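# Seat the tilted brick squarely on the base brick

## Task

Get the crooked brick sitting fully and squarely on the base brick, then release it and move the grippers away. It only counts if the brick stays seated by itself with no gripper supporting it.

## Robot and tools

Robot: two arms, left_arm and right_arm, mounted facing each other across the table. left_arm's base is on the +y side. The names do not refer to image sides. Each arm has six joints in this fixed order: waist, shoulder, elbow, wrist pitch, wrist yaw, wrist roll. A gripper follows them. Every per-joint list in calls and results uses that order.

Frame: one world frame for both arms. The origin is the table centre, +z points up, and the table surface is at z = +0.020 m. Gripper poses are reported as end_effector_position in metres and end_effector_quat_wxyz, with velocities in m/s and rad/s. The fingers point along the gripper's +x axis and close along its y axis. The reported position is the point between the finger pads, 3 to 4 cm behind the fingertips. This reading can be somewhat wrong, especially when the arm is stretched far out.

Row layout: every motion row has 14 numbers, each in [-1, 1]. The first seven belong to left_arm: six joint values, then its opening. The next seven are the same for right_arm. All 14 are always sent, even if one arm stays still.

Joint values in a row are relative offsets, not poses, and are scaled. A value of 1.0 means 0.9615 rad for waist, shoulder and elbow, 1.713 rad for wrist pitch, 1.767 rad for wrist yaw and 1.728 rad for wrist roll.

The opening is absolute. +1 is fully open. Empty fingers close at about -0.80, and values down to -1 add nothing. Closing from fully open needs at least about 0.5 s.

Stated joint ranges in rad, the same for both arms:
- waist -3.054 to 3.054
- shoulder 0.000 to 3.142
- elbow 0.000 to 2.356
- wrist pitch -1.571 to 1.571
- wrist yaw -1.571 to 1.571
- wrist roll -3.142 to 3.142
The true ends may sit 0.010 rad either way of these. A command more than 0.010 rad beyond an end, measured from the angles at the start of that action, gets the action refused for both arms. If the first action of a call fails this check, or any action is malformed, nothing in the call runs. Commands past a real end stop at it, and the result may print "joint sent to its limit". If that line is missing, the joint may still be at its end.

execute_actions(actions): a list of actions. Each action is a list of up to 15 rows, and each row lasts one control step of 1/30 s. If fewer than 15 rows are given, the last row repeats until the 15 steps (0.5 s) are done. Each row's joint offsets count from the angles at the start of its own action, not from the previous row. For the first action of a call, they count from the angles last reported. An empty list just returns the current state and images.

move(target, speed, blocking): target is one 14-number row. Its offsets count from the last reported "Joint positions", and its openings are sent at once.
- speed is in rad/s, 0.01 to 2, default 0.5. It sets the top speed of whichever joint has the longest way to go.
- All joints finish their paths together, so the hand traces a curve. A path lasts 0.5 to 10 s; longer ones are cut off at 10 s.
- The path does not avoid obstacles or the other arm. Faster moves, or targets set deeper past a contact, hit and press harder.
- blocking=false returns after 0.5 s while the arm keeps going. Check it with wait(0). Until a result shows the move has ended, execute_actions and new moves are refused, so call wait or stop first.
- The result adds a "move:" line. It gives the ending (done, off_target, moving, held, fault), limits=held or limits=none, and each arm's joint farthest from its target.
- To keep pressing as hard as before, send offsets equal to the difference from "Joint positions" to "Joint targets".

Other tools:
- wait(seconds): runs 0 to 10 s with arms holding their last command. It returns early if a running move ends.
- stop(): brakes a running move. The arm needs room to stop, and the fingers carry on.
- zoom_image(camera, region): region is [x0, y0, x1, y1] in that camera's pixels from the top-left, at most 504 by 504.
- finished_scene(scene): give the current scene number. It ends the scene for good, so only call it once the brick is seated, released and the arms are clear.

Cameras, all 504x504: cam_head_left, cam_head_right, cam_high, cam_low, cam_left_wrist, cam_right_wrist. Calibrations (K, distortion, T_world_to_cam) are supplied but may be off by small amounts. Wrist camera poses follow the reported joint angles.

Results: "Joint positions" and "Joint velocities" list each arm's joints in order, then the finger-pad gap in metres (0.088 when fully open). "Joint targets" shows the angles currently being driven toward. grip_measured is the opening on the command scale. It can be off by about 1 mm, and reads up to about 0.061 narrower while squeezing something firmly. To hold a part, command about 0.07 below grip_measured; less than that grips more gently. Parts thinner than about 3 mm are gripped weakly. Pad force tops out around 34 to 49 N. The state also includes step readings; HELD marks steps where an arm's command was held back. "joint command not followed" means a clearance check altered joint targets.

Motion limits: each step's target may lead the measured angle by at most 0.211 rad (waist, shoulder, elbow), 0.213 (wrist pitch), 0.267 (wrist yaw) or 0.228 (wrist roll). Targets that would move the hand more than 70 mm from where it is get scaled back. Large changes therefore take several actions, so re-command what is left. Friction can leave joints short, especially at long reach, so check the angles after each motion.

Cautions:
- Do not knock anything off the table, drop the brick, slam into things or push hard.
- Keep the arms from striking each other.
- Contact torque at a joint's load limit freezes that arm for 10 s. The limits in N m are waist 16.6, shoulder 20.6, elbow 20.5, wrist pitch 5.42, wrist yaw 5.4, wrist roll 5.07, and a held object's weight counts.
- Holding loads heats motors. MOTOR HOT appears from 50 °C. At 95 °C an OVER-TEMPERATURE FAULT holds the arm, and it can lose power and go limp.
- Occasional disturbances may tug a held part or shove loose ones.
- The scene keeps running between your replies while the arms hold their last command.

Each tool is called in YAML: its name, and indented under it one key for each argument.

## Session

execute_actions:
  actions: []

Scene clock: 0.00 s.
left_arm: end_effector_position=(-0.0187, +0.1437, +0.3679) grip_measured=+1.000 end_effector_quat_wxyz=(+0.709, -0.023, -0.024, -0.704) end_effector_velocity=(+0.003, -0.000, -0.000) end_effector_angular_velocity=(-0.002, -0.006, +0.020) | right_arm: end_effector_position=(+0.0348, -0.3319, +0.2163) grip_measured=+0.984 end_effector_quat_wxyz=(+0.647, +0.268, +0.693, +0.171) end_effector_velocity=(-0.002, -0.001, -0.002) end_effector_angular_velocity=(-0.000, +0.001, +0.018)
Joint names: [waist, shoulder, elbow, wrist pitch, wrist yaw, wrist roll]
Joint positions: left_arm=[ 0.001  0.842  0.657  0.251 -0.006  0.002  0.088] | right_arm=[-1.006  0.66   0.813 -1.366 -0.535  0.808  0.087]
Joint velocities: left_arm=[-0.002  0.002 -0.002  0.007 -0.022  0.007  0.   ] | right_arm=[-0.002 -0.002 -0.007 -0.007 -0.007 -0.022 -0.   ]
Motor temperatures (°C, as the motors report them): left_arm=[19 21 21 21 19 22] | right_arm=[20 20 21 19 20 20]
Heat: left arm: hottest wrist roll 22 °C (+0.0 °C/min); right arm: hottest elbow 21 °C (+0.0 °C/min).
Joint targets: left_arm=[0.001 0.842 0.657 0.251 -0.006 0.002] | right_arm=[-1.006 0.660 0.813 -1.366 -0.535 0.808]

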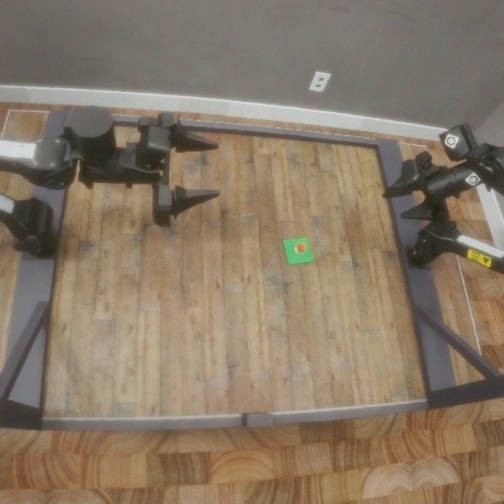

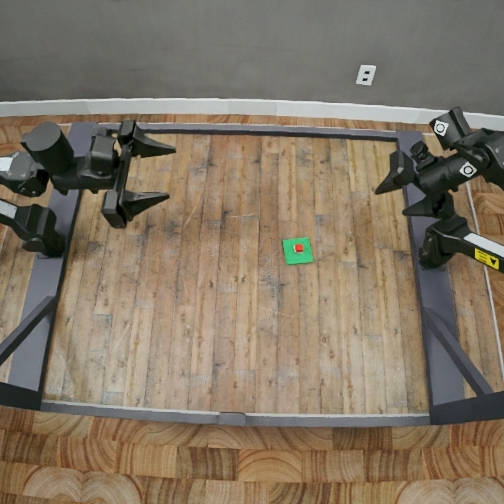

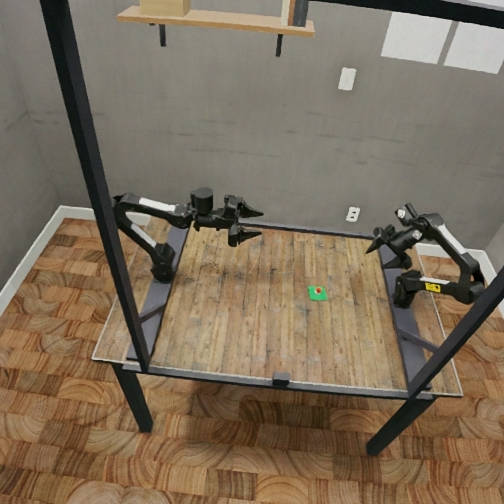

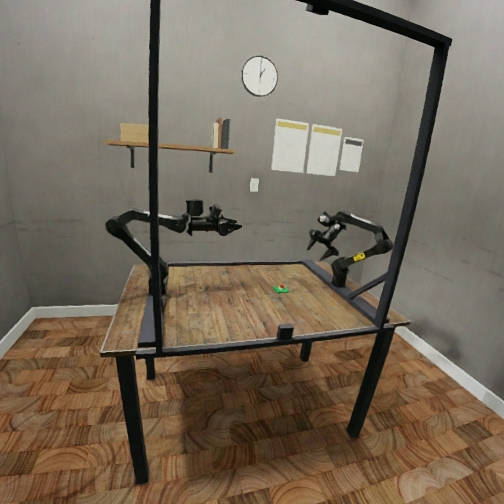

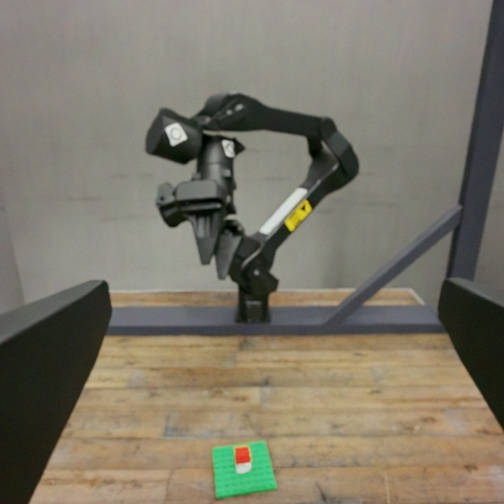

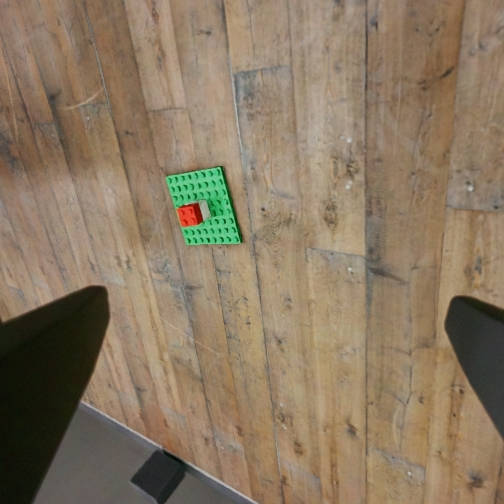

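zoom_image:
  camera: "cam_right_wrist"
  region: [140, 150, 260, 270]

zoom_image:
  camera: "cam_left_wrist"
  region: [190, 404, 290, 504]

zoom_image:
  camera: "cam_head_right"
  region: [260, 210, 340, 290]

zoom_image:
  camera: "cam_low"
  region: [250, 260, 310, 320]

Region (140, 150, 260, 270) of cam_right_wrist's 504x504 image, scaled by 4.200, with more detail than that image has.

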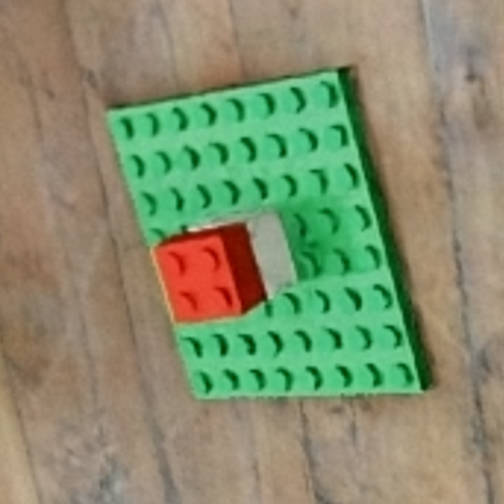

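Region (190, 404, 290, 504) of cam_left_wrist's 504x504 image, scaled by 5.040, with more detail than that image has.

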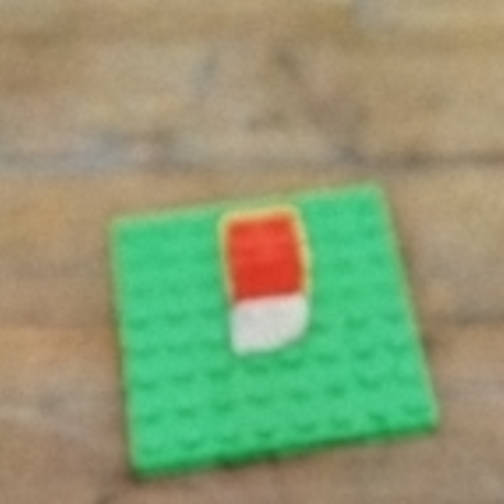

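Region (260, 210, 340, 290) of cam_head_right's 504x504 image, scaled by 6.300, with more detail than that image has.

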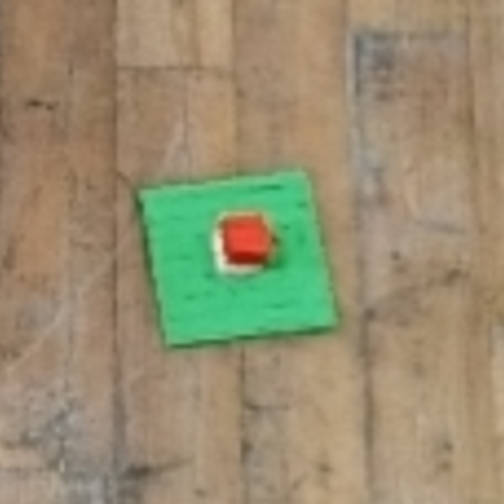

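Region (250, 260, 310, 320) of cam_low's 504x504 image, scaled by 8.400, with more detail than that image has.

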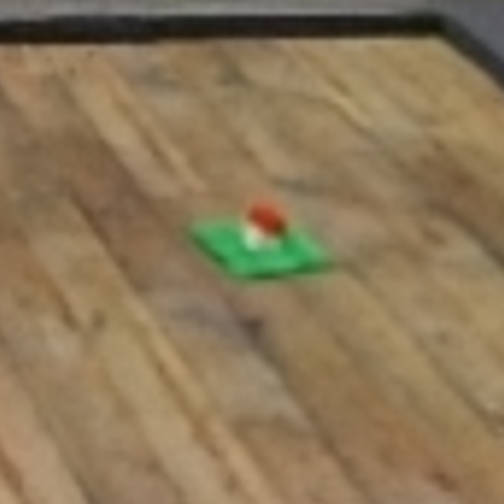

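move:
  target: [0,0,0,0,0,0,1, 1.0,1.0,0.536,0.141,0.303,-0.468,-1]
  speed: 1.0

move:
  target: [0,0,0,0,0,0,1, 0,0.16,0,0,0,0,-1]

Scene clock: 26.13 s.
left_arm: end_effector_position=(-0.0187, +0.1437, +0.3679) grip_measured=+1.000 end_effector_quat_wxyz=(+0.709, -0.023, -0.024, -0.704) end_effector_velocity=(-0.001, +0.001, +0.000) end_effector_angular_velocity=(+0.002, +0.008, -0.001) | right_arm: end_effector_position=(-0.0054, -0.1433, +0.1757) grip_measured=-0.814 end_effector_quat_wxyz=(+0.548, -0.449, +0.475, +0.521) end_effector_velocity=(-0.000, -0.002, -0.002) end_effector_angular_velocity=(-0.012, +0.007, +0.006)
Joint names: [waist, shoulder, elbow, wrist pitch, wrist yaw, wrist roll]
Joint positions: left_arm=[ 0.001  0.842  0.657  0.251 -0.006  0.002  0.088] | right_arm=[-0.047  1.614  1.315 -1.128 -0.003  0.005  0.   ]
Joint velocities: left_arm=[-0.007 -0.002  0.002 -0.007 -0.007 -0.007  0.   ] | right_arm=[-0.002  0.002 -0.002 -0.007 -0.007 -0.007  0.   ]
Motor temperatures (°C, as the motors report them): left_arm=[19 21 25 24 19 22] | right_arm=[20 20 23 20 20 20]
Heat: left arm: hottest elbow 25 °C (+6.9 °C/min); right arm: hottest elbow 23 °C (+4.6 °C/min).
Joint targets: left_arm=[0.001 0.842 0.657 0.251 -0.006 0.002] | right_arm=[-0.044 1.622 1.328 -1.125 0.000 -0.000]
move: off_target (right_arm); limits=none; left_arm: farthest joint: the waist, 0.000 radians from its target (0.000 radians at the start); right_arm: farthest joint: the elbow, 0.014 radians from its target (0.516 radians at the start)
camera_calibration (this result's frames):
cam_right_wrist: T_world_to_cam=[[0.999187, -0.00911137, 0.0392627, 0.00611132], [-0.0184999, -0.969117, 0.245905, -0.15566], [0.0358096, -0.246432, -0.968498, 0.203188], [0, 0, 0, 1]] pos_world=[-0.0162621, -0.100725, 0.234825]

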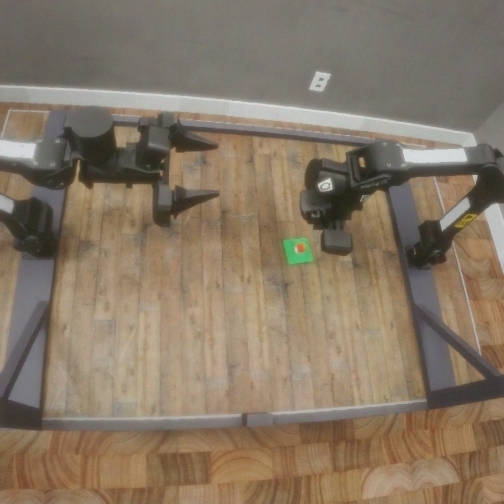

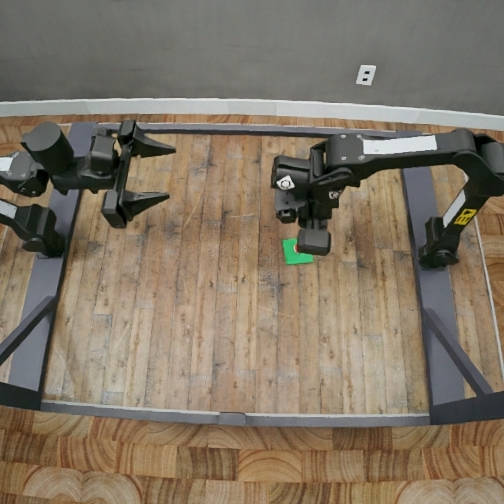

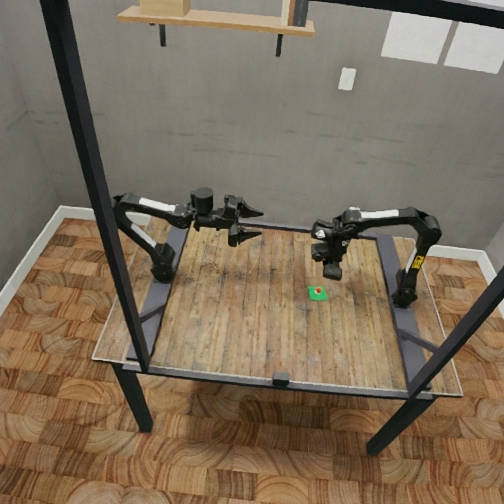

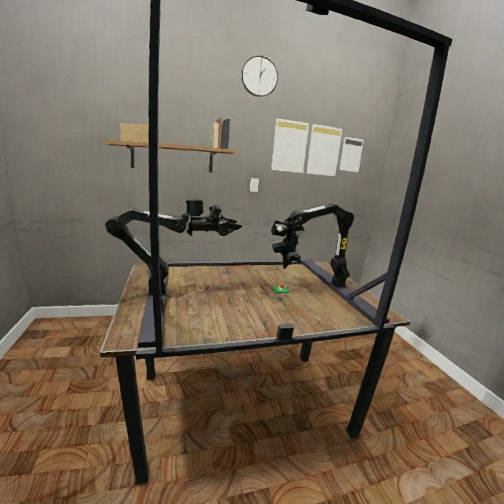

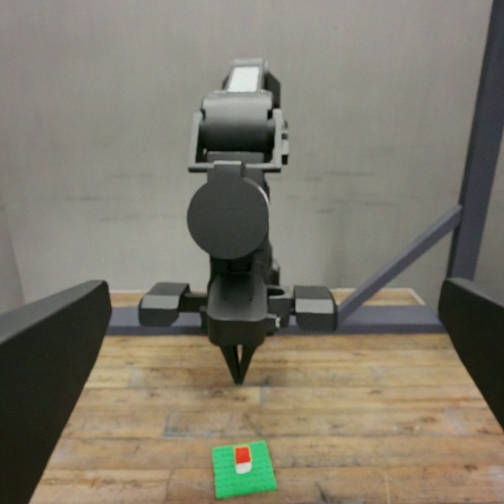

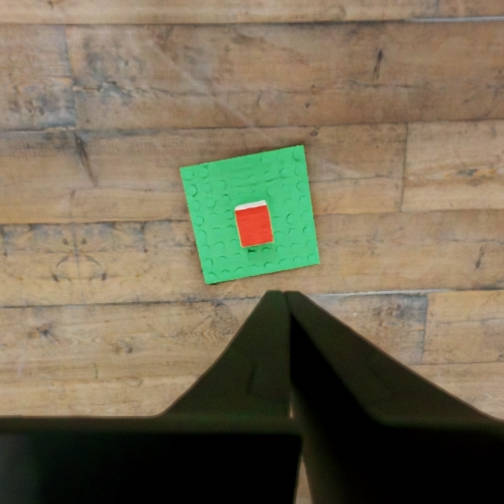

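Scene clock: 26.93 s.
left_arm: end_effector_position=(-0.0187, +0.1437, +0.3679) grip_measured=+1.000 end_effector_quat_wxyz=(+0.709, -0.023, -0.024, -0.704) end_effector_velocity=(+0.002, +0.002, +0.003) end_effector_angular_velocity=(-0.012, +0.008, +0.009) | right_arm: end_effector_position=(-0.0054, -0.1416, +0.1328) grip_measured=-0.814 end_effector_quat_wxyz=(+0.512, -0.486, +0.514, +0.487) end_effector_velocity=(+0.002, -0.001, -0.002) end_effector_angular_velocity=(-0.013, -0.007, +0.005)
Joint names: [waist, shoulder, elbow, wrist pitch, wrist yaw, wrist roll]
Joint positions: left_arm=[ 0.001  0.842  0.657  0.251 -0.006  0.002  0.088] | right_arm=[-0.047  1.758  1.315 -1.128 -0.003  0.005  0.   ]
Joint velocities: left_arm=[ 0.002 -0.007 -0.002  0.007 -0.007 -0.007  0.   ] | right_arm=[-0.002  0.007  0.002 -0.007  0.007 -0.007  0.   ]
Motor temperatures (°C, as the motors report them): left_arm=[19 21 25 24 19 22] | right_arm=[20 20 23 20 20 20]
Heat: left arm: hottest elbow 25 °C (+6.7 °C/min); right arm: hottest elbow 23 °C (+4.5 °C/min).
Joint targets: left_arm=[0.001 0.842 0.657 0.251 -0.006 0.002] | right_arm=[-0.047 1.767 1.315 -1.128 -0.003 0.005]
move: done; limits=none; left_arm: farthest joint: the waist, 0.000 radians from its target (0.000 radians at the start); right_arm: farthest joint: the shoulder, 0.009 radians from its target (0.154 radians at the start)
camera_calibration (this result's frames):
cam_right_wrist: T_world_to_cam=[[0.999437, -0.00384752, 0.0333163, 0.009267], [-0.0163321, -0.923485, 0.383287, -0.155242], [0.0292924, -0.383616, -0.923028, 0.136559], [0, 0, 0, 1]] pos_world=[-0.0157974, -0.0909418, 0.185242]

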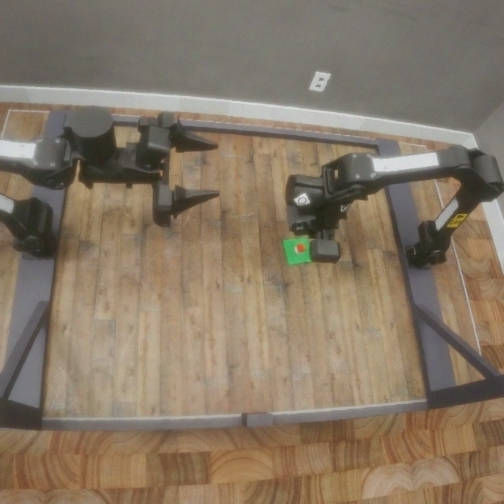

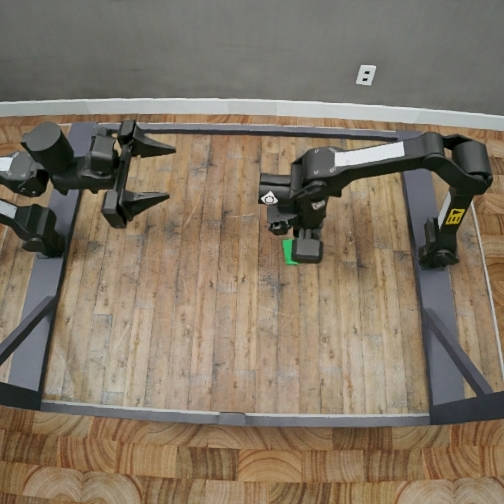

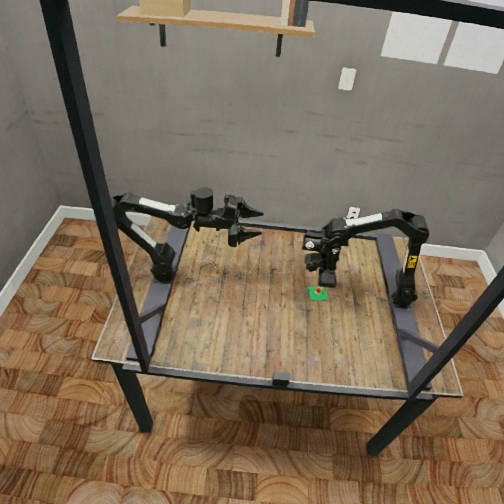

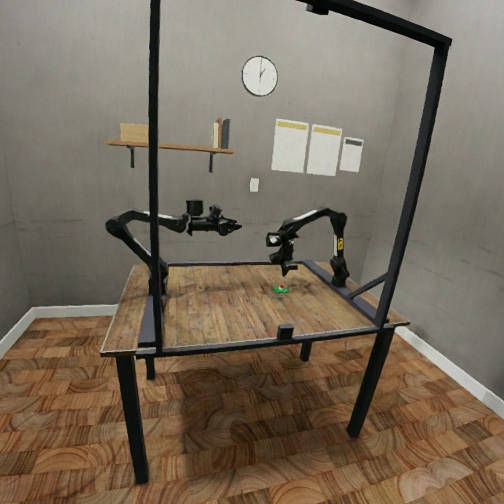

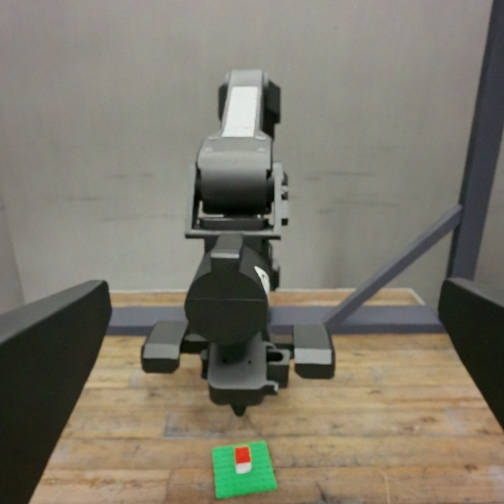

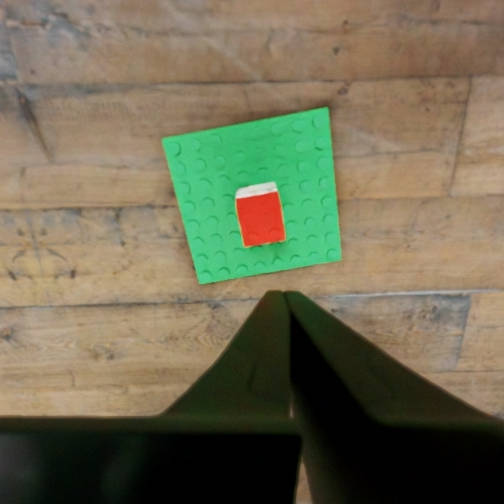

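zoom_image:
  camera: "cam_right_wrist"
  region: [200, 150, 340, 310]

zoom_image:
  camera: "cam_head_left"
  region: [270, 220, 330, 280]

Region (200, 150, 340, 310) of cam_right_wrist's 504x504 image, scaled by 3.150, with more detail than that image has; it fills the left 441 columns of this view, and the rest is white.

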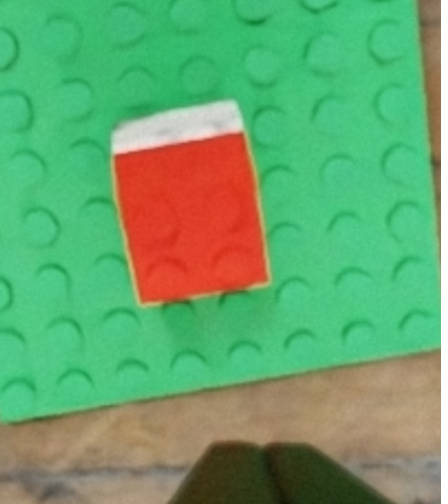

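Region (270, 220, 330, 280) of cam_head_left's 504x504 image, scaled by 8.400, with more detail than that image has.

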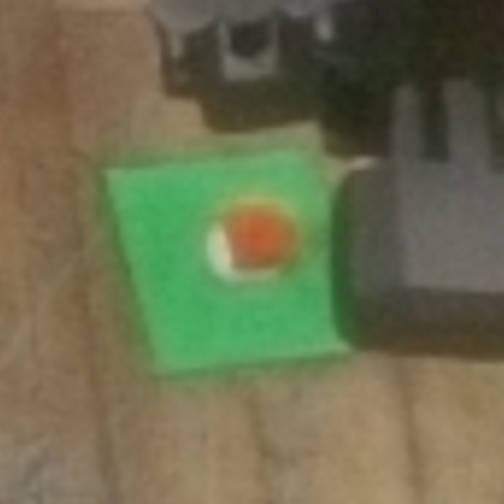

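move:
  target: [0,0,0,0,0,0,1, 0.008,0.052,-0.107,0.085,0,0.09,-0.68]
  speed: 0.3

Scene clock: 51.97 s.
left_arm: end_effector_position=(-0.0187, +0.1437, +0.3679) grip_measured=+1.000 end_effector_quat_wxyz=(+0.709, -0.023, -0.024, -0.704) end_effector_velocity=(+0.000, +0.002, +0.000) end_effector_angular_velocity=(-0.007, +0.008, +0.004) | right_arm: end_effector_position=(-0.0067, -0.1385, +0.0973) grip_measured=-0.683 end_effector_quat_wxyz=(+0.548, -0.446, +0.546, +0.450) end_effector_velocity=(-0.000, -0.002, +0.000) end_effector_angular_velocity=(-0.007, +0.008, +0.005)
Joint names: [waist, shoulder, elbow, wrist pitch, wrist yaw, wrist roll]
Joint positions: left_arm=[ 0.001  0.842  0.657  0.251 -0.006  0.002  0.088] | right_arm=[-0.043  1.801  1.221 -0.985 -0.003  0.155  0.006]
Joint velocities: left_arm=[-0.002 -0.007 -0.007  0.007 -0.007 -0.007  0.   ] | right_arm=[-0.002 -0.002 -0.002 -0.007 -0.007 -0.007 -0.   ]
Motor temperatures (°C, as the motors report them): left_arm=[19 21 27 26 19 22] | right_arm=[20 23 24 20 20 20]
Heat: left arm: hottest elbow 27 °C (+5.8 °C/min); right arm: hottest elbow 24 °C (+3.5 °C/min).
Joint targets: left_arm=[0.001 0.842 0.657 0.251 -0.006 0.002] | right_arm=[-0.040 1.809 1.212 -0.982 -0.003 0.161]
move: done; limits=none; left_arm: farthest joint: the waist, 0.000 radians from its target (0.000 radians at the start); right_arm: farthest joint: the elbow, 0.008 radians from its target (0.103 radians at the start)
camera_calibration (this result's frames):
cam_right_wrist: T_world_to_cam=[[0.988332, -0.148757, 0.0327133, -0.00830912], [-0.150025, -0.9137, 0.377683, -0.137731], [-0.0262929, -0.378184, -0.925357, 0.105681], [0, 0, 0, 1]] pos_world=[-0.00967232, -0.0871142, 0.150083]

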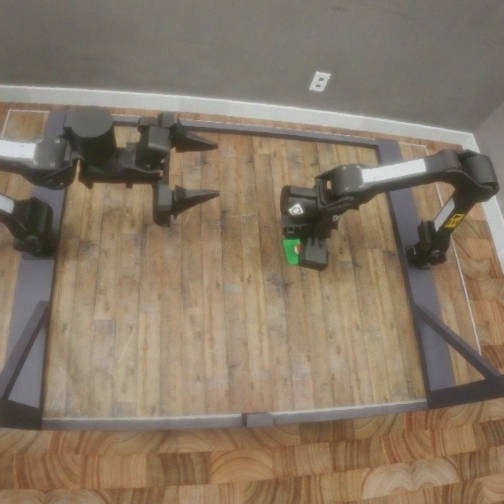

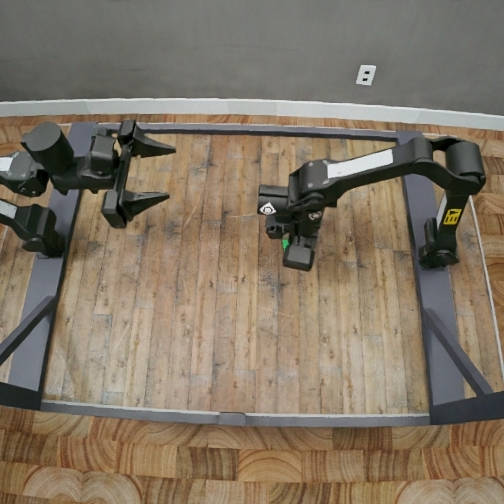

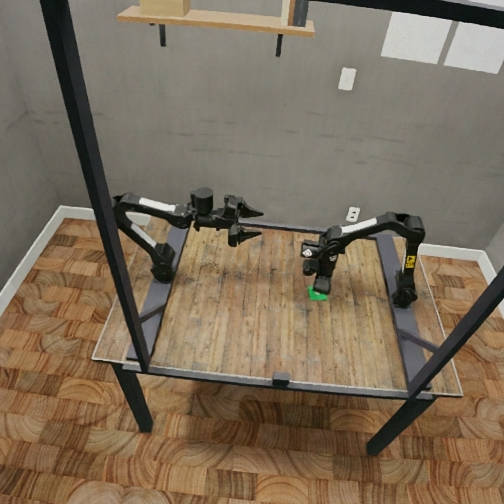

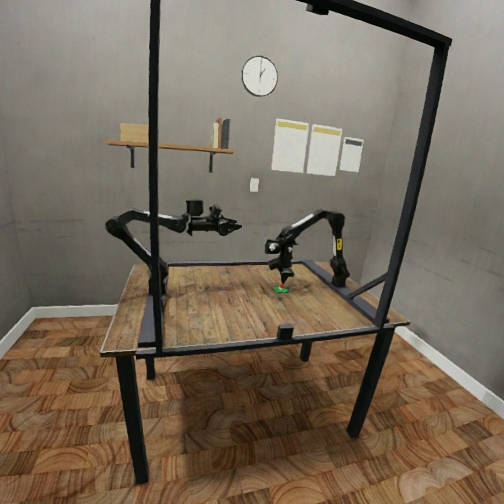

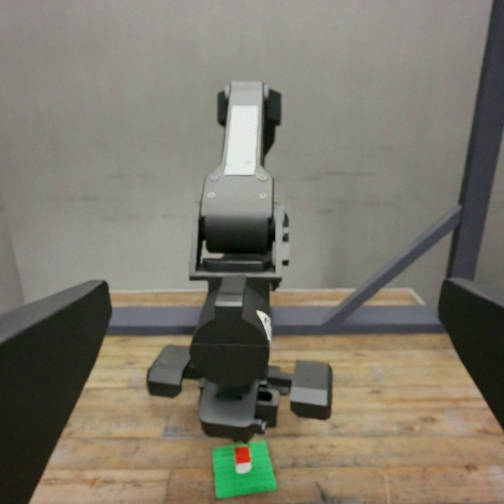

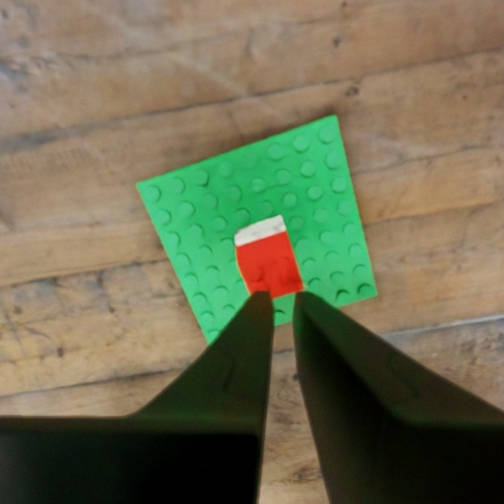

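Wrong roll sign.

move:
  target: [0,0,0,0,0,0,1, 0,0,0,0,0,-0.185,-0.68]

zoom_image:
  camera: "cam_right_wrist"
  region: [190, 170, 370, 350]

zoom_image:
  camera: "cam_low"
  region: [250, 250, 310, 310]

Scene clock: 59.13 s.
left_arm: end_effector_position=(-0.0187, +0.1437, +0.3679) grip_measured=+1.000 end_effector_quat_wxyz=(+0.709, -0.023, -0.024, -0.704) end_effector_velocity=(+0.004, +0.000, -0.005) end_effector_angular_velocity=(+0.022, -0.006, +0.025) | right_arm: end_effector_position=(-0.0067, -0.1385, +0.0973) grip_measured=-0.683 end_effector_quat_wxyz=(+0.471, -0.526, +0.469, +0.530) end_effector_velocity=(-0.000, -0.004, -0.001) end_effector_angular_velocity=(-0.012, +0.008, +0.005)
Joint names: [waist, shoulder, elbow, wrist pitch, wrist yaw, wrist roll]
Joint positions: left_arm=[ 0.001  0.842  0.657  0.251 -0.006  0.002  0.088] | right_arm=[-0.043  1.801  1.221 -0.985 -0.003 -0.159  0.006]
Joint velocities: left_arm=[ 0.002 -0.002 -0.002 -0.022 -0.022  0.007  0.   ] | right_arm=[-0.002 -0.002 -0.007 -0.007 -0.007 -0.007  0.   ]
Motor temperatures (°C, as the motors report them): left_arm=[19 21 27 26 19 22] | right_arm=[20 23 24 20 20 20]
Heat: left arm: hottest elbow 27 °C (+5.1 °C/min); right arm: hottest elbow 24 °C (+3.0 °C/min).
Joint targets: left_arm=[0.001 0.842 0.657 0.251 -0.006 0.002] | right_arm=[-0.043 1.801 1.221 -0.985 -0.003 -0.165]
move: done; limits=none; left_arm: farthest joint: the waist, 0.000 radians from its target (0.000 radians at the start); right_arm: farthest joint: the wrist roll, 0.006 radians from its target (0.320 radians at the start)
camera_calibration (this result's frames):
cam_right_wrist: T_world_to_cam=[[0.985841, 0.164069, 0.0346269, 0.0348071], [0.139153, -0.915697, 0.377009, -0.136012], [0.0935631, -0.366852, -0.925562, 0.10807], [0, 0, 0, 1]] pos_world=[-0.0254991, -0.0906112, 0.150098]

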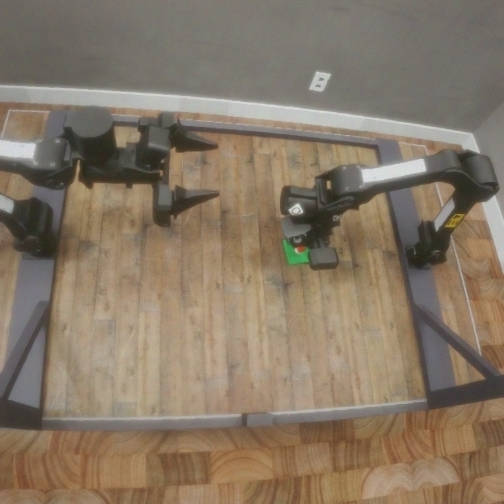

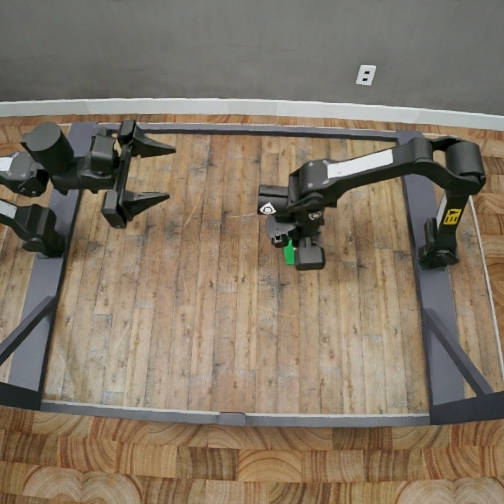

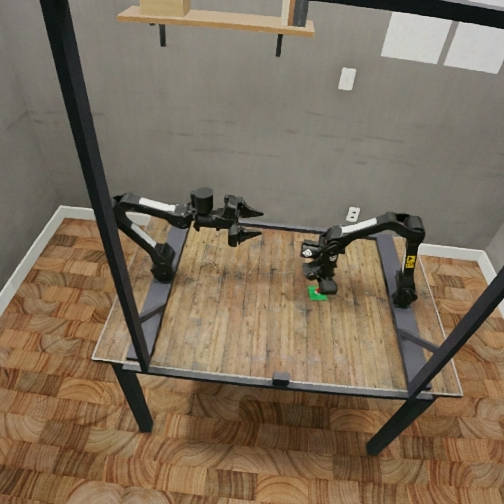

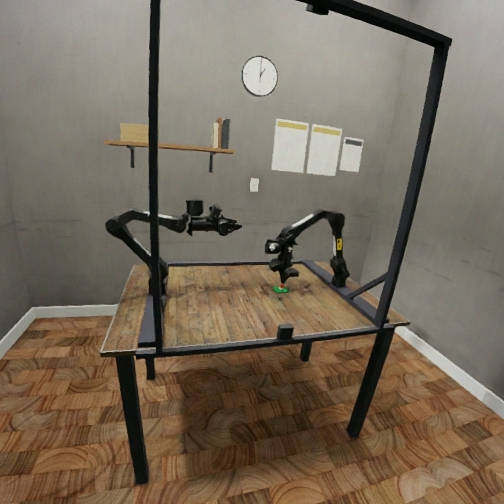

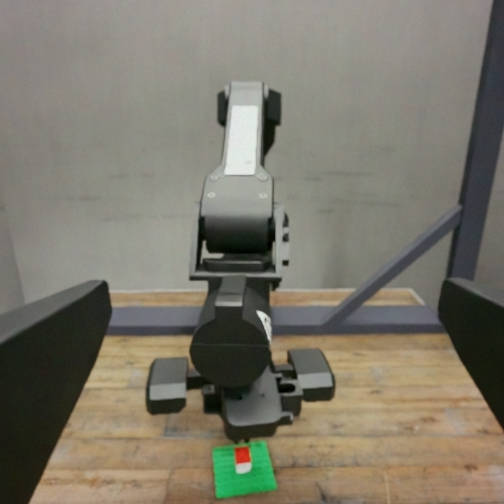

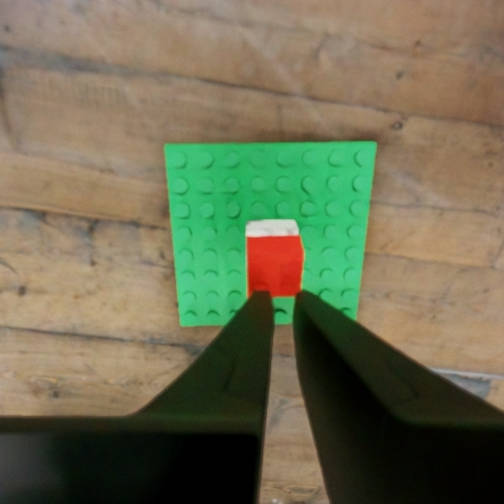

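Region (190, 170, 370, 350) of cam_right_wrist's 504x504 image, scaled by 2.800, with more detail than that image has.

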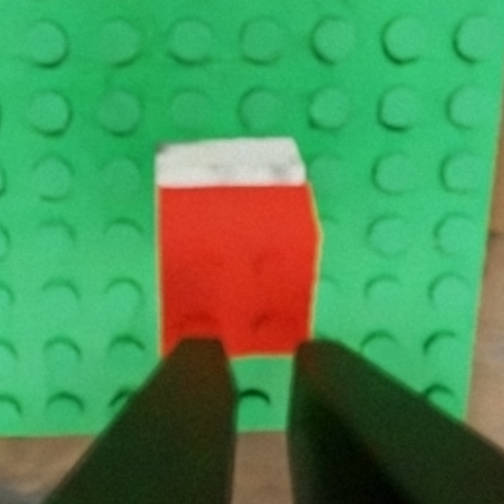

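Region (250, 250, 310, 310) of cam_low's 504x504 image, scaled by 8.400, with more detail than that image has.

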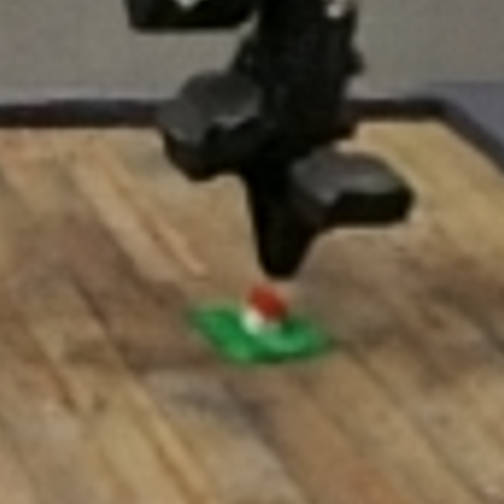

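move:
  target: [0,0,0,0,0,0,1, 0.012,0.03,-0.016,0.018,0,0,-0.75]
  speed: 0.05

zoom_image:
  camera: "cam_right_wrist"
  region: [190, 170, 370, 350]

zoom_image:
  camera: "cam_low"
  region: [250, 250, 310, 310]

Scene clock: 70.87 s.
left_arm: end_effector_position=(-0.0187, +0.1437, +0.3679) grip_measured=+1.000 end_effector_quat_wxyz=(+0.709, -0.023, -0.024, -0.704) end_effector_velocity=(+0.000, +0.001, -0.003) end_effector_angular_velocity=(+0.007, +0.008, +0.004) | right_arm: end_effector_position=(-0.0092, -0.1354, +0.0895) grip_measured=-0.747 end_effector_quat_wxyz=(+0.469, -0.528, +0.467, +0.532) end_effector_velocity=(-0.000, -0.002, -0.001) end_effector_angular_velocity=(-0.012, +0.008, -0.010)
Joint names: [waist, shoulder, elbow, wrist pitch, wrist yaw, wrist roll]
Joint positions: left_arm=[ 0.001  0.842  0.657  0.251 -0.006  0.002  0.088] | right_arm=[-0.035  1.821  1.213 -0.956 -0.003 -0.159  0.002]
Joint velocities: left_arm=[-0.002 -0.007 -0.007 -0.007 -0.007 -0.007  0.   ] | right_arm=[-0.002  0.002 -0.002 -0.007 -0.007  0.007 -0.   ]
Motor temperatures (°C, as the motors report them): left_arm=[19 21 28 26 19 22] | right_arm=[20 24 24 20 20 20]
Heat: left arm: hottest elbow 28 °C (+5.0 °C/min); right arm: hottest shoulder 24 °C (+2.0 °C/min).
Joint targets: left_arm=[0.001 0.842 0.657 0.251 -0.006 0.002] | right_arm=[-0.031 1.830 1.205 -0.954 -0.003 -0.159]
move: done; limits=none; left_arm: farthest joint: the waist, 0.000 radians from its target (0.000 radians at the start); right_arm: farthest joint: the shoulder, 0.009 radians from its target (0.029 radians at the start)
camera_calibration (this result's frames):
cam_right_wrist: T_world_to_cam=[[0.984428, 0.17231, 0.0347842, 0.0382043], [0.146823, -0.914784, 0.376315, -0.129676], [0.0966629, -0.365348, -0.925838, 0.102497], [0, 0, 0, 1]] pos_world=[-0.0284776, -0.0877617, 0.142366]

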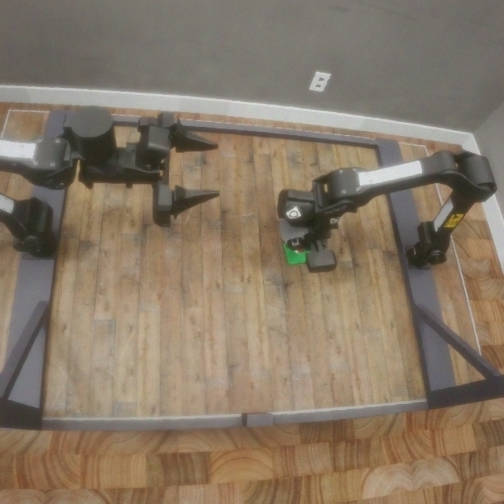

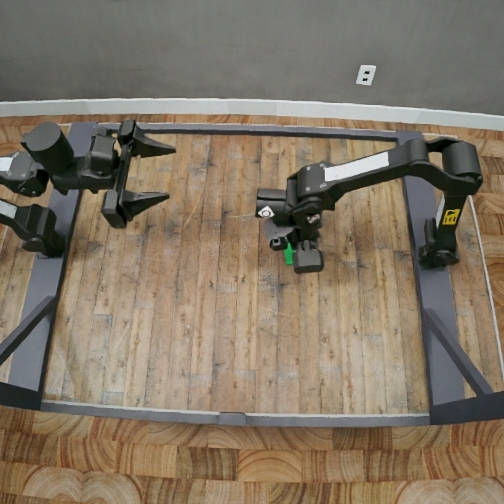

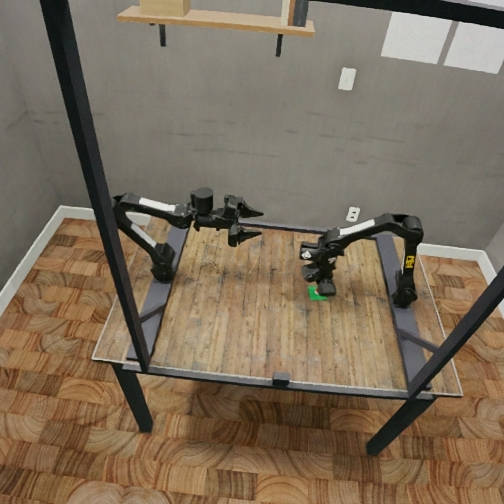

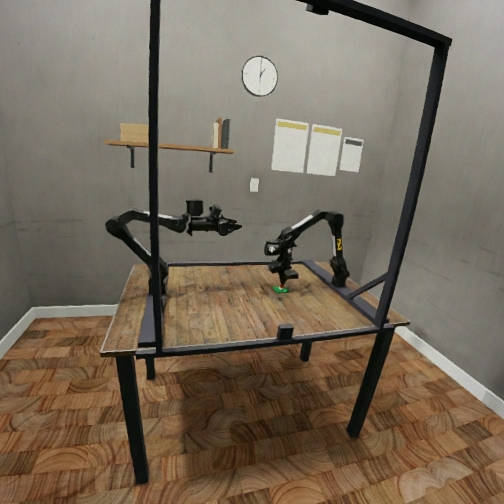

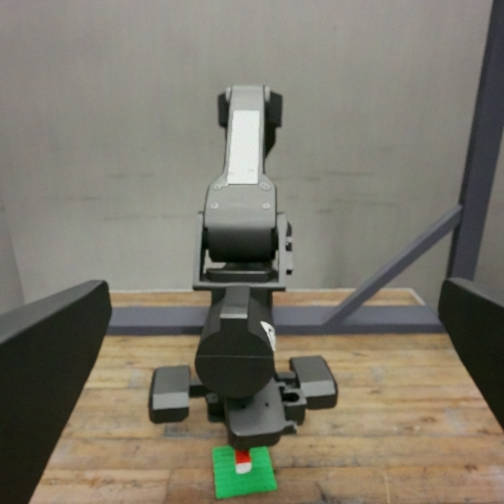

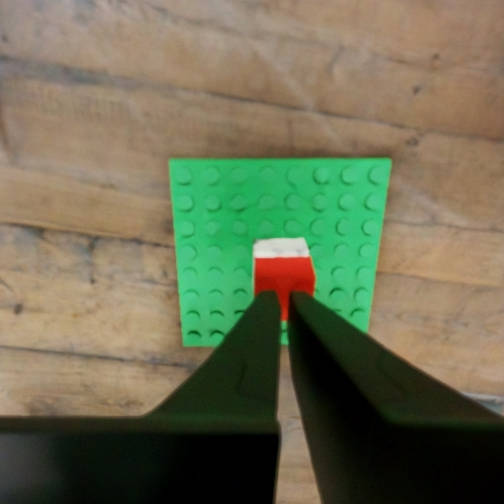

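Region (190, 170, 370, 350) of cam_right_wrist's 504x504 image, scaled by 2.800, with more detail than that image has.

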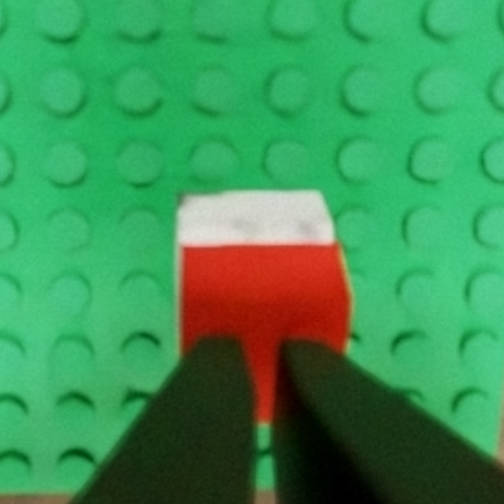

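Region (250, 250, 310, 310) of cam_low's 504x504 image, scaled by 8.400, with more detail than that image has.

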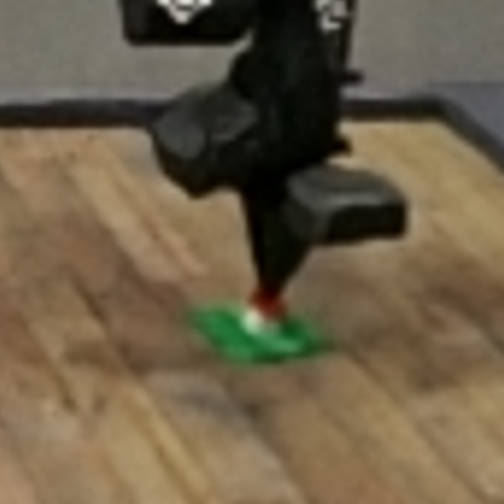

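move:
  target: [0,0,0,0,0,0,1, 0,0.021,-0.037,0.024,0,0,-0.75]
  speed: 0.03

zoom_image:
  camera: "cam_right_wrist"
  region: [190, 170, 370, 350]

Scene clock: 87.07 s.
left_arm: end_effector_position=(-0.0187, +0.1437, +0.3679) grip_measured=+1.000 end_effector_quat_wxyz=(+0.709, -0.023, -0.024, -0.704) end_effector_velocity=(-0.001, +0.001, -0.001) end_effector_angular_velocity=(+0.002, -0.007, +0.000) | right_arm: end_effector_position=(-0.0093, -0.1330, +0.0846) grip_measured=-0.747 end_effector_quat_wxyz=(+0.474, -0.524, +0.462, +0.537) end_effector_velocity=(+0.002, +0.001, +0.000) end_effector_angular_velocity=(+0.007, -0.008, +0.005)
Joint names: [waist, shoulder, elbow, wrist pitch, wrist yaw, wrist roll]
Joint positions: left_arm=[ 0.001  0.842  0.657  0.251 -0.006  0.002  0.088] | right_arm=[-0.035  1.823  1.194 -0.917 -0.004 -0.159  0.002]
Joint velocities: left_arm=[-0.007 -0.007 -0.002 -0.007 -0.007  0.007  0.   ] | right_arm=[-0.002 -0.002 -0.002  0.007  0.007 -0.007  0.   ]
Motor temperatures (°C, as the motors report them): left_arm=[19 21 28 27 19 22] | right_arm=[20 25 24 20 20 20]
Heat: left arm: hottest elbow 28 °C (+3.0 °C/min); right arm: hottest shoulder 25 °C (+2.0 °C/min).
Joint targets: left_arm=[0.001 0.842 0.657 0.251 -0.006 0.002] | right_arm=[-0.035 1.841 1.178 -0.915 -0.003 -0.159]
move: off_target (right_arm); limits=none; left_arm: farthest joint: the waist, 0.000 radians from its target (0.000 radians at the start); right_arm: farthest joint: the shoulder, 0.018 radians from its target (0.020 radians at the start)
camera_calibration (this result's frames):
cam_right_wrist: T_world_to_cam=[[0.984444, 0.17168, 0.037356, 0.0377405], [0.147033, -0.921391, 0.359751, -0.125023], [0.0961814, -0.348662, -0.9323, 0.10155], [0, 0, 0, 1]] pos_world=[-0.0285382, -0.0862678, 0.138242]

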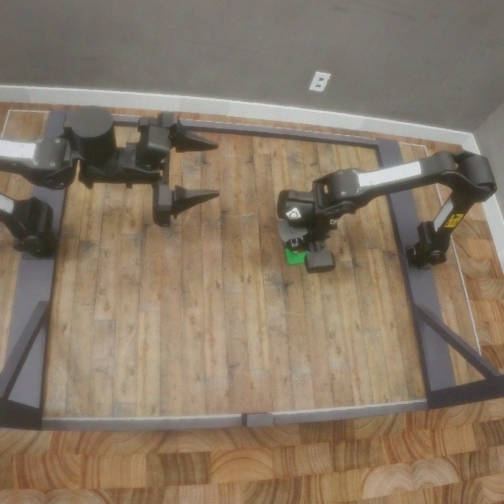

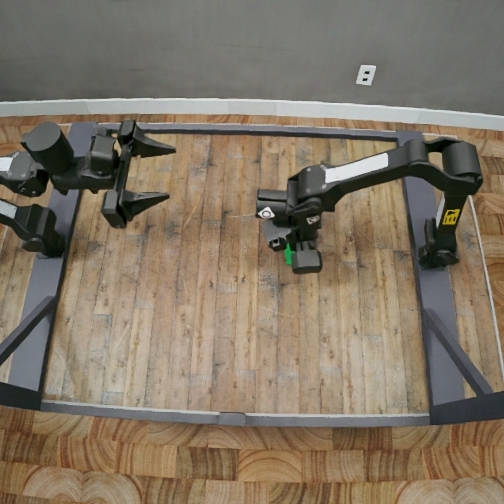

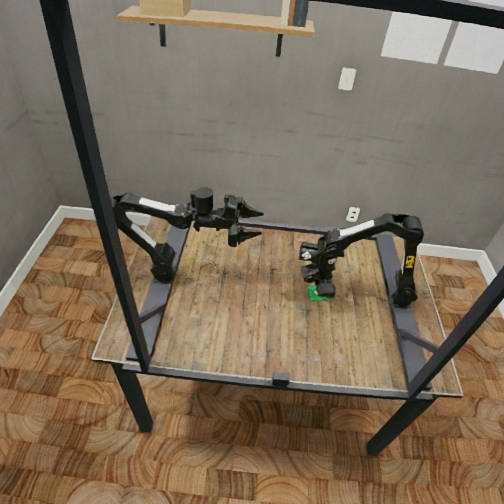

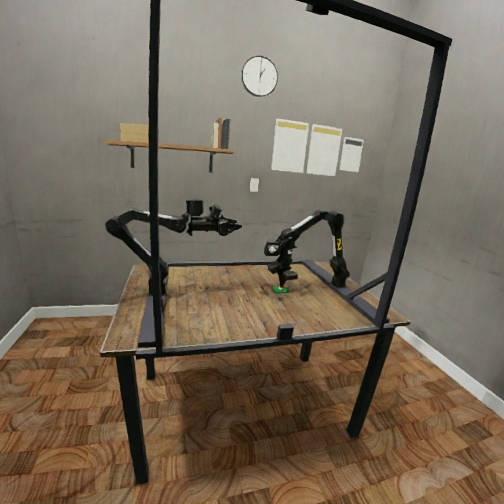

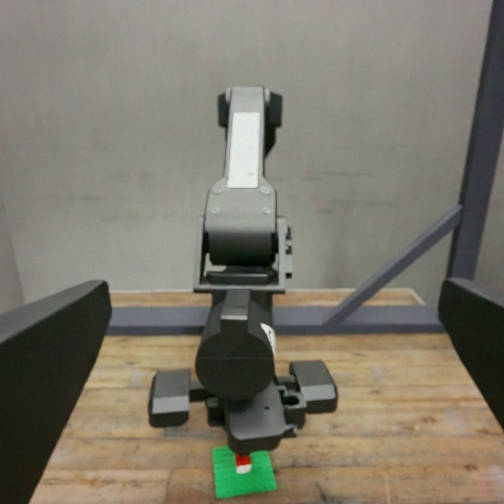

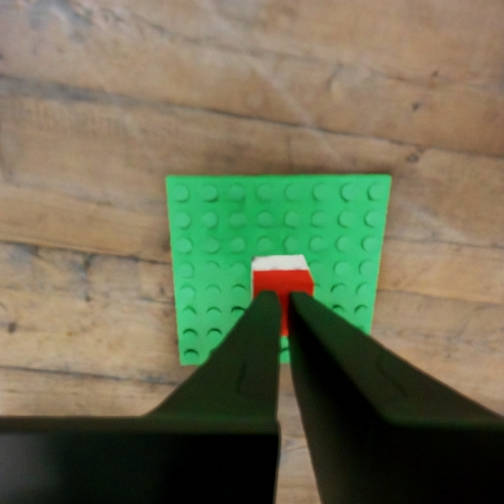

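Region (190, 170, 370, 350) of cam_right_wrist's 504x504 image, scaled by 2.800, with more detail than that image has.

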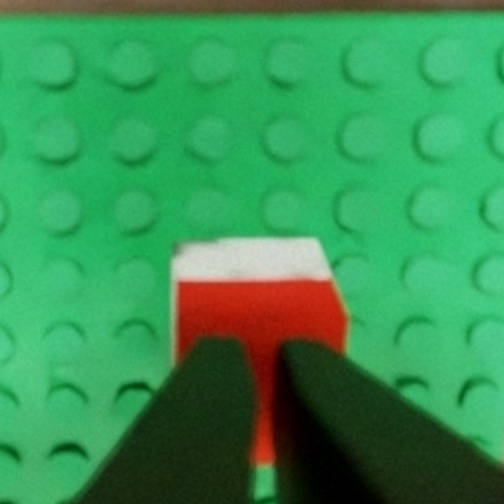

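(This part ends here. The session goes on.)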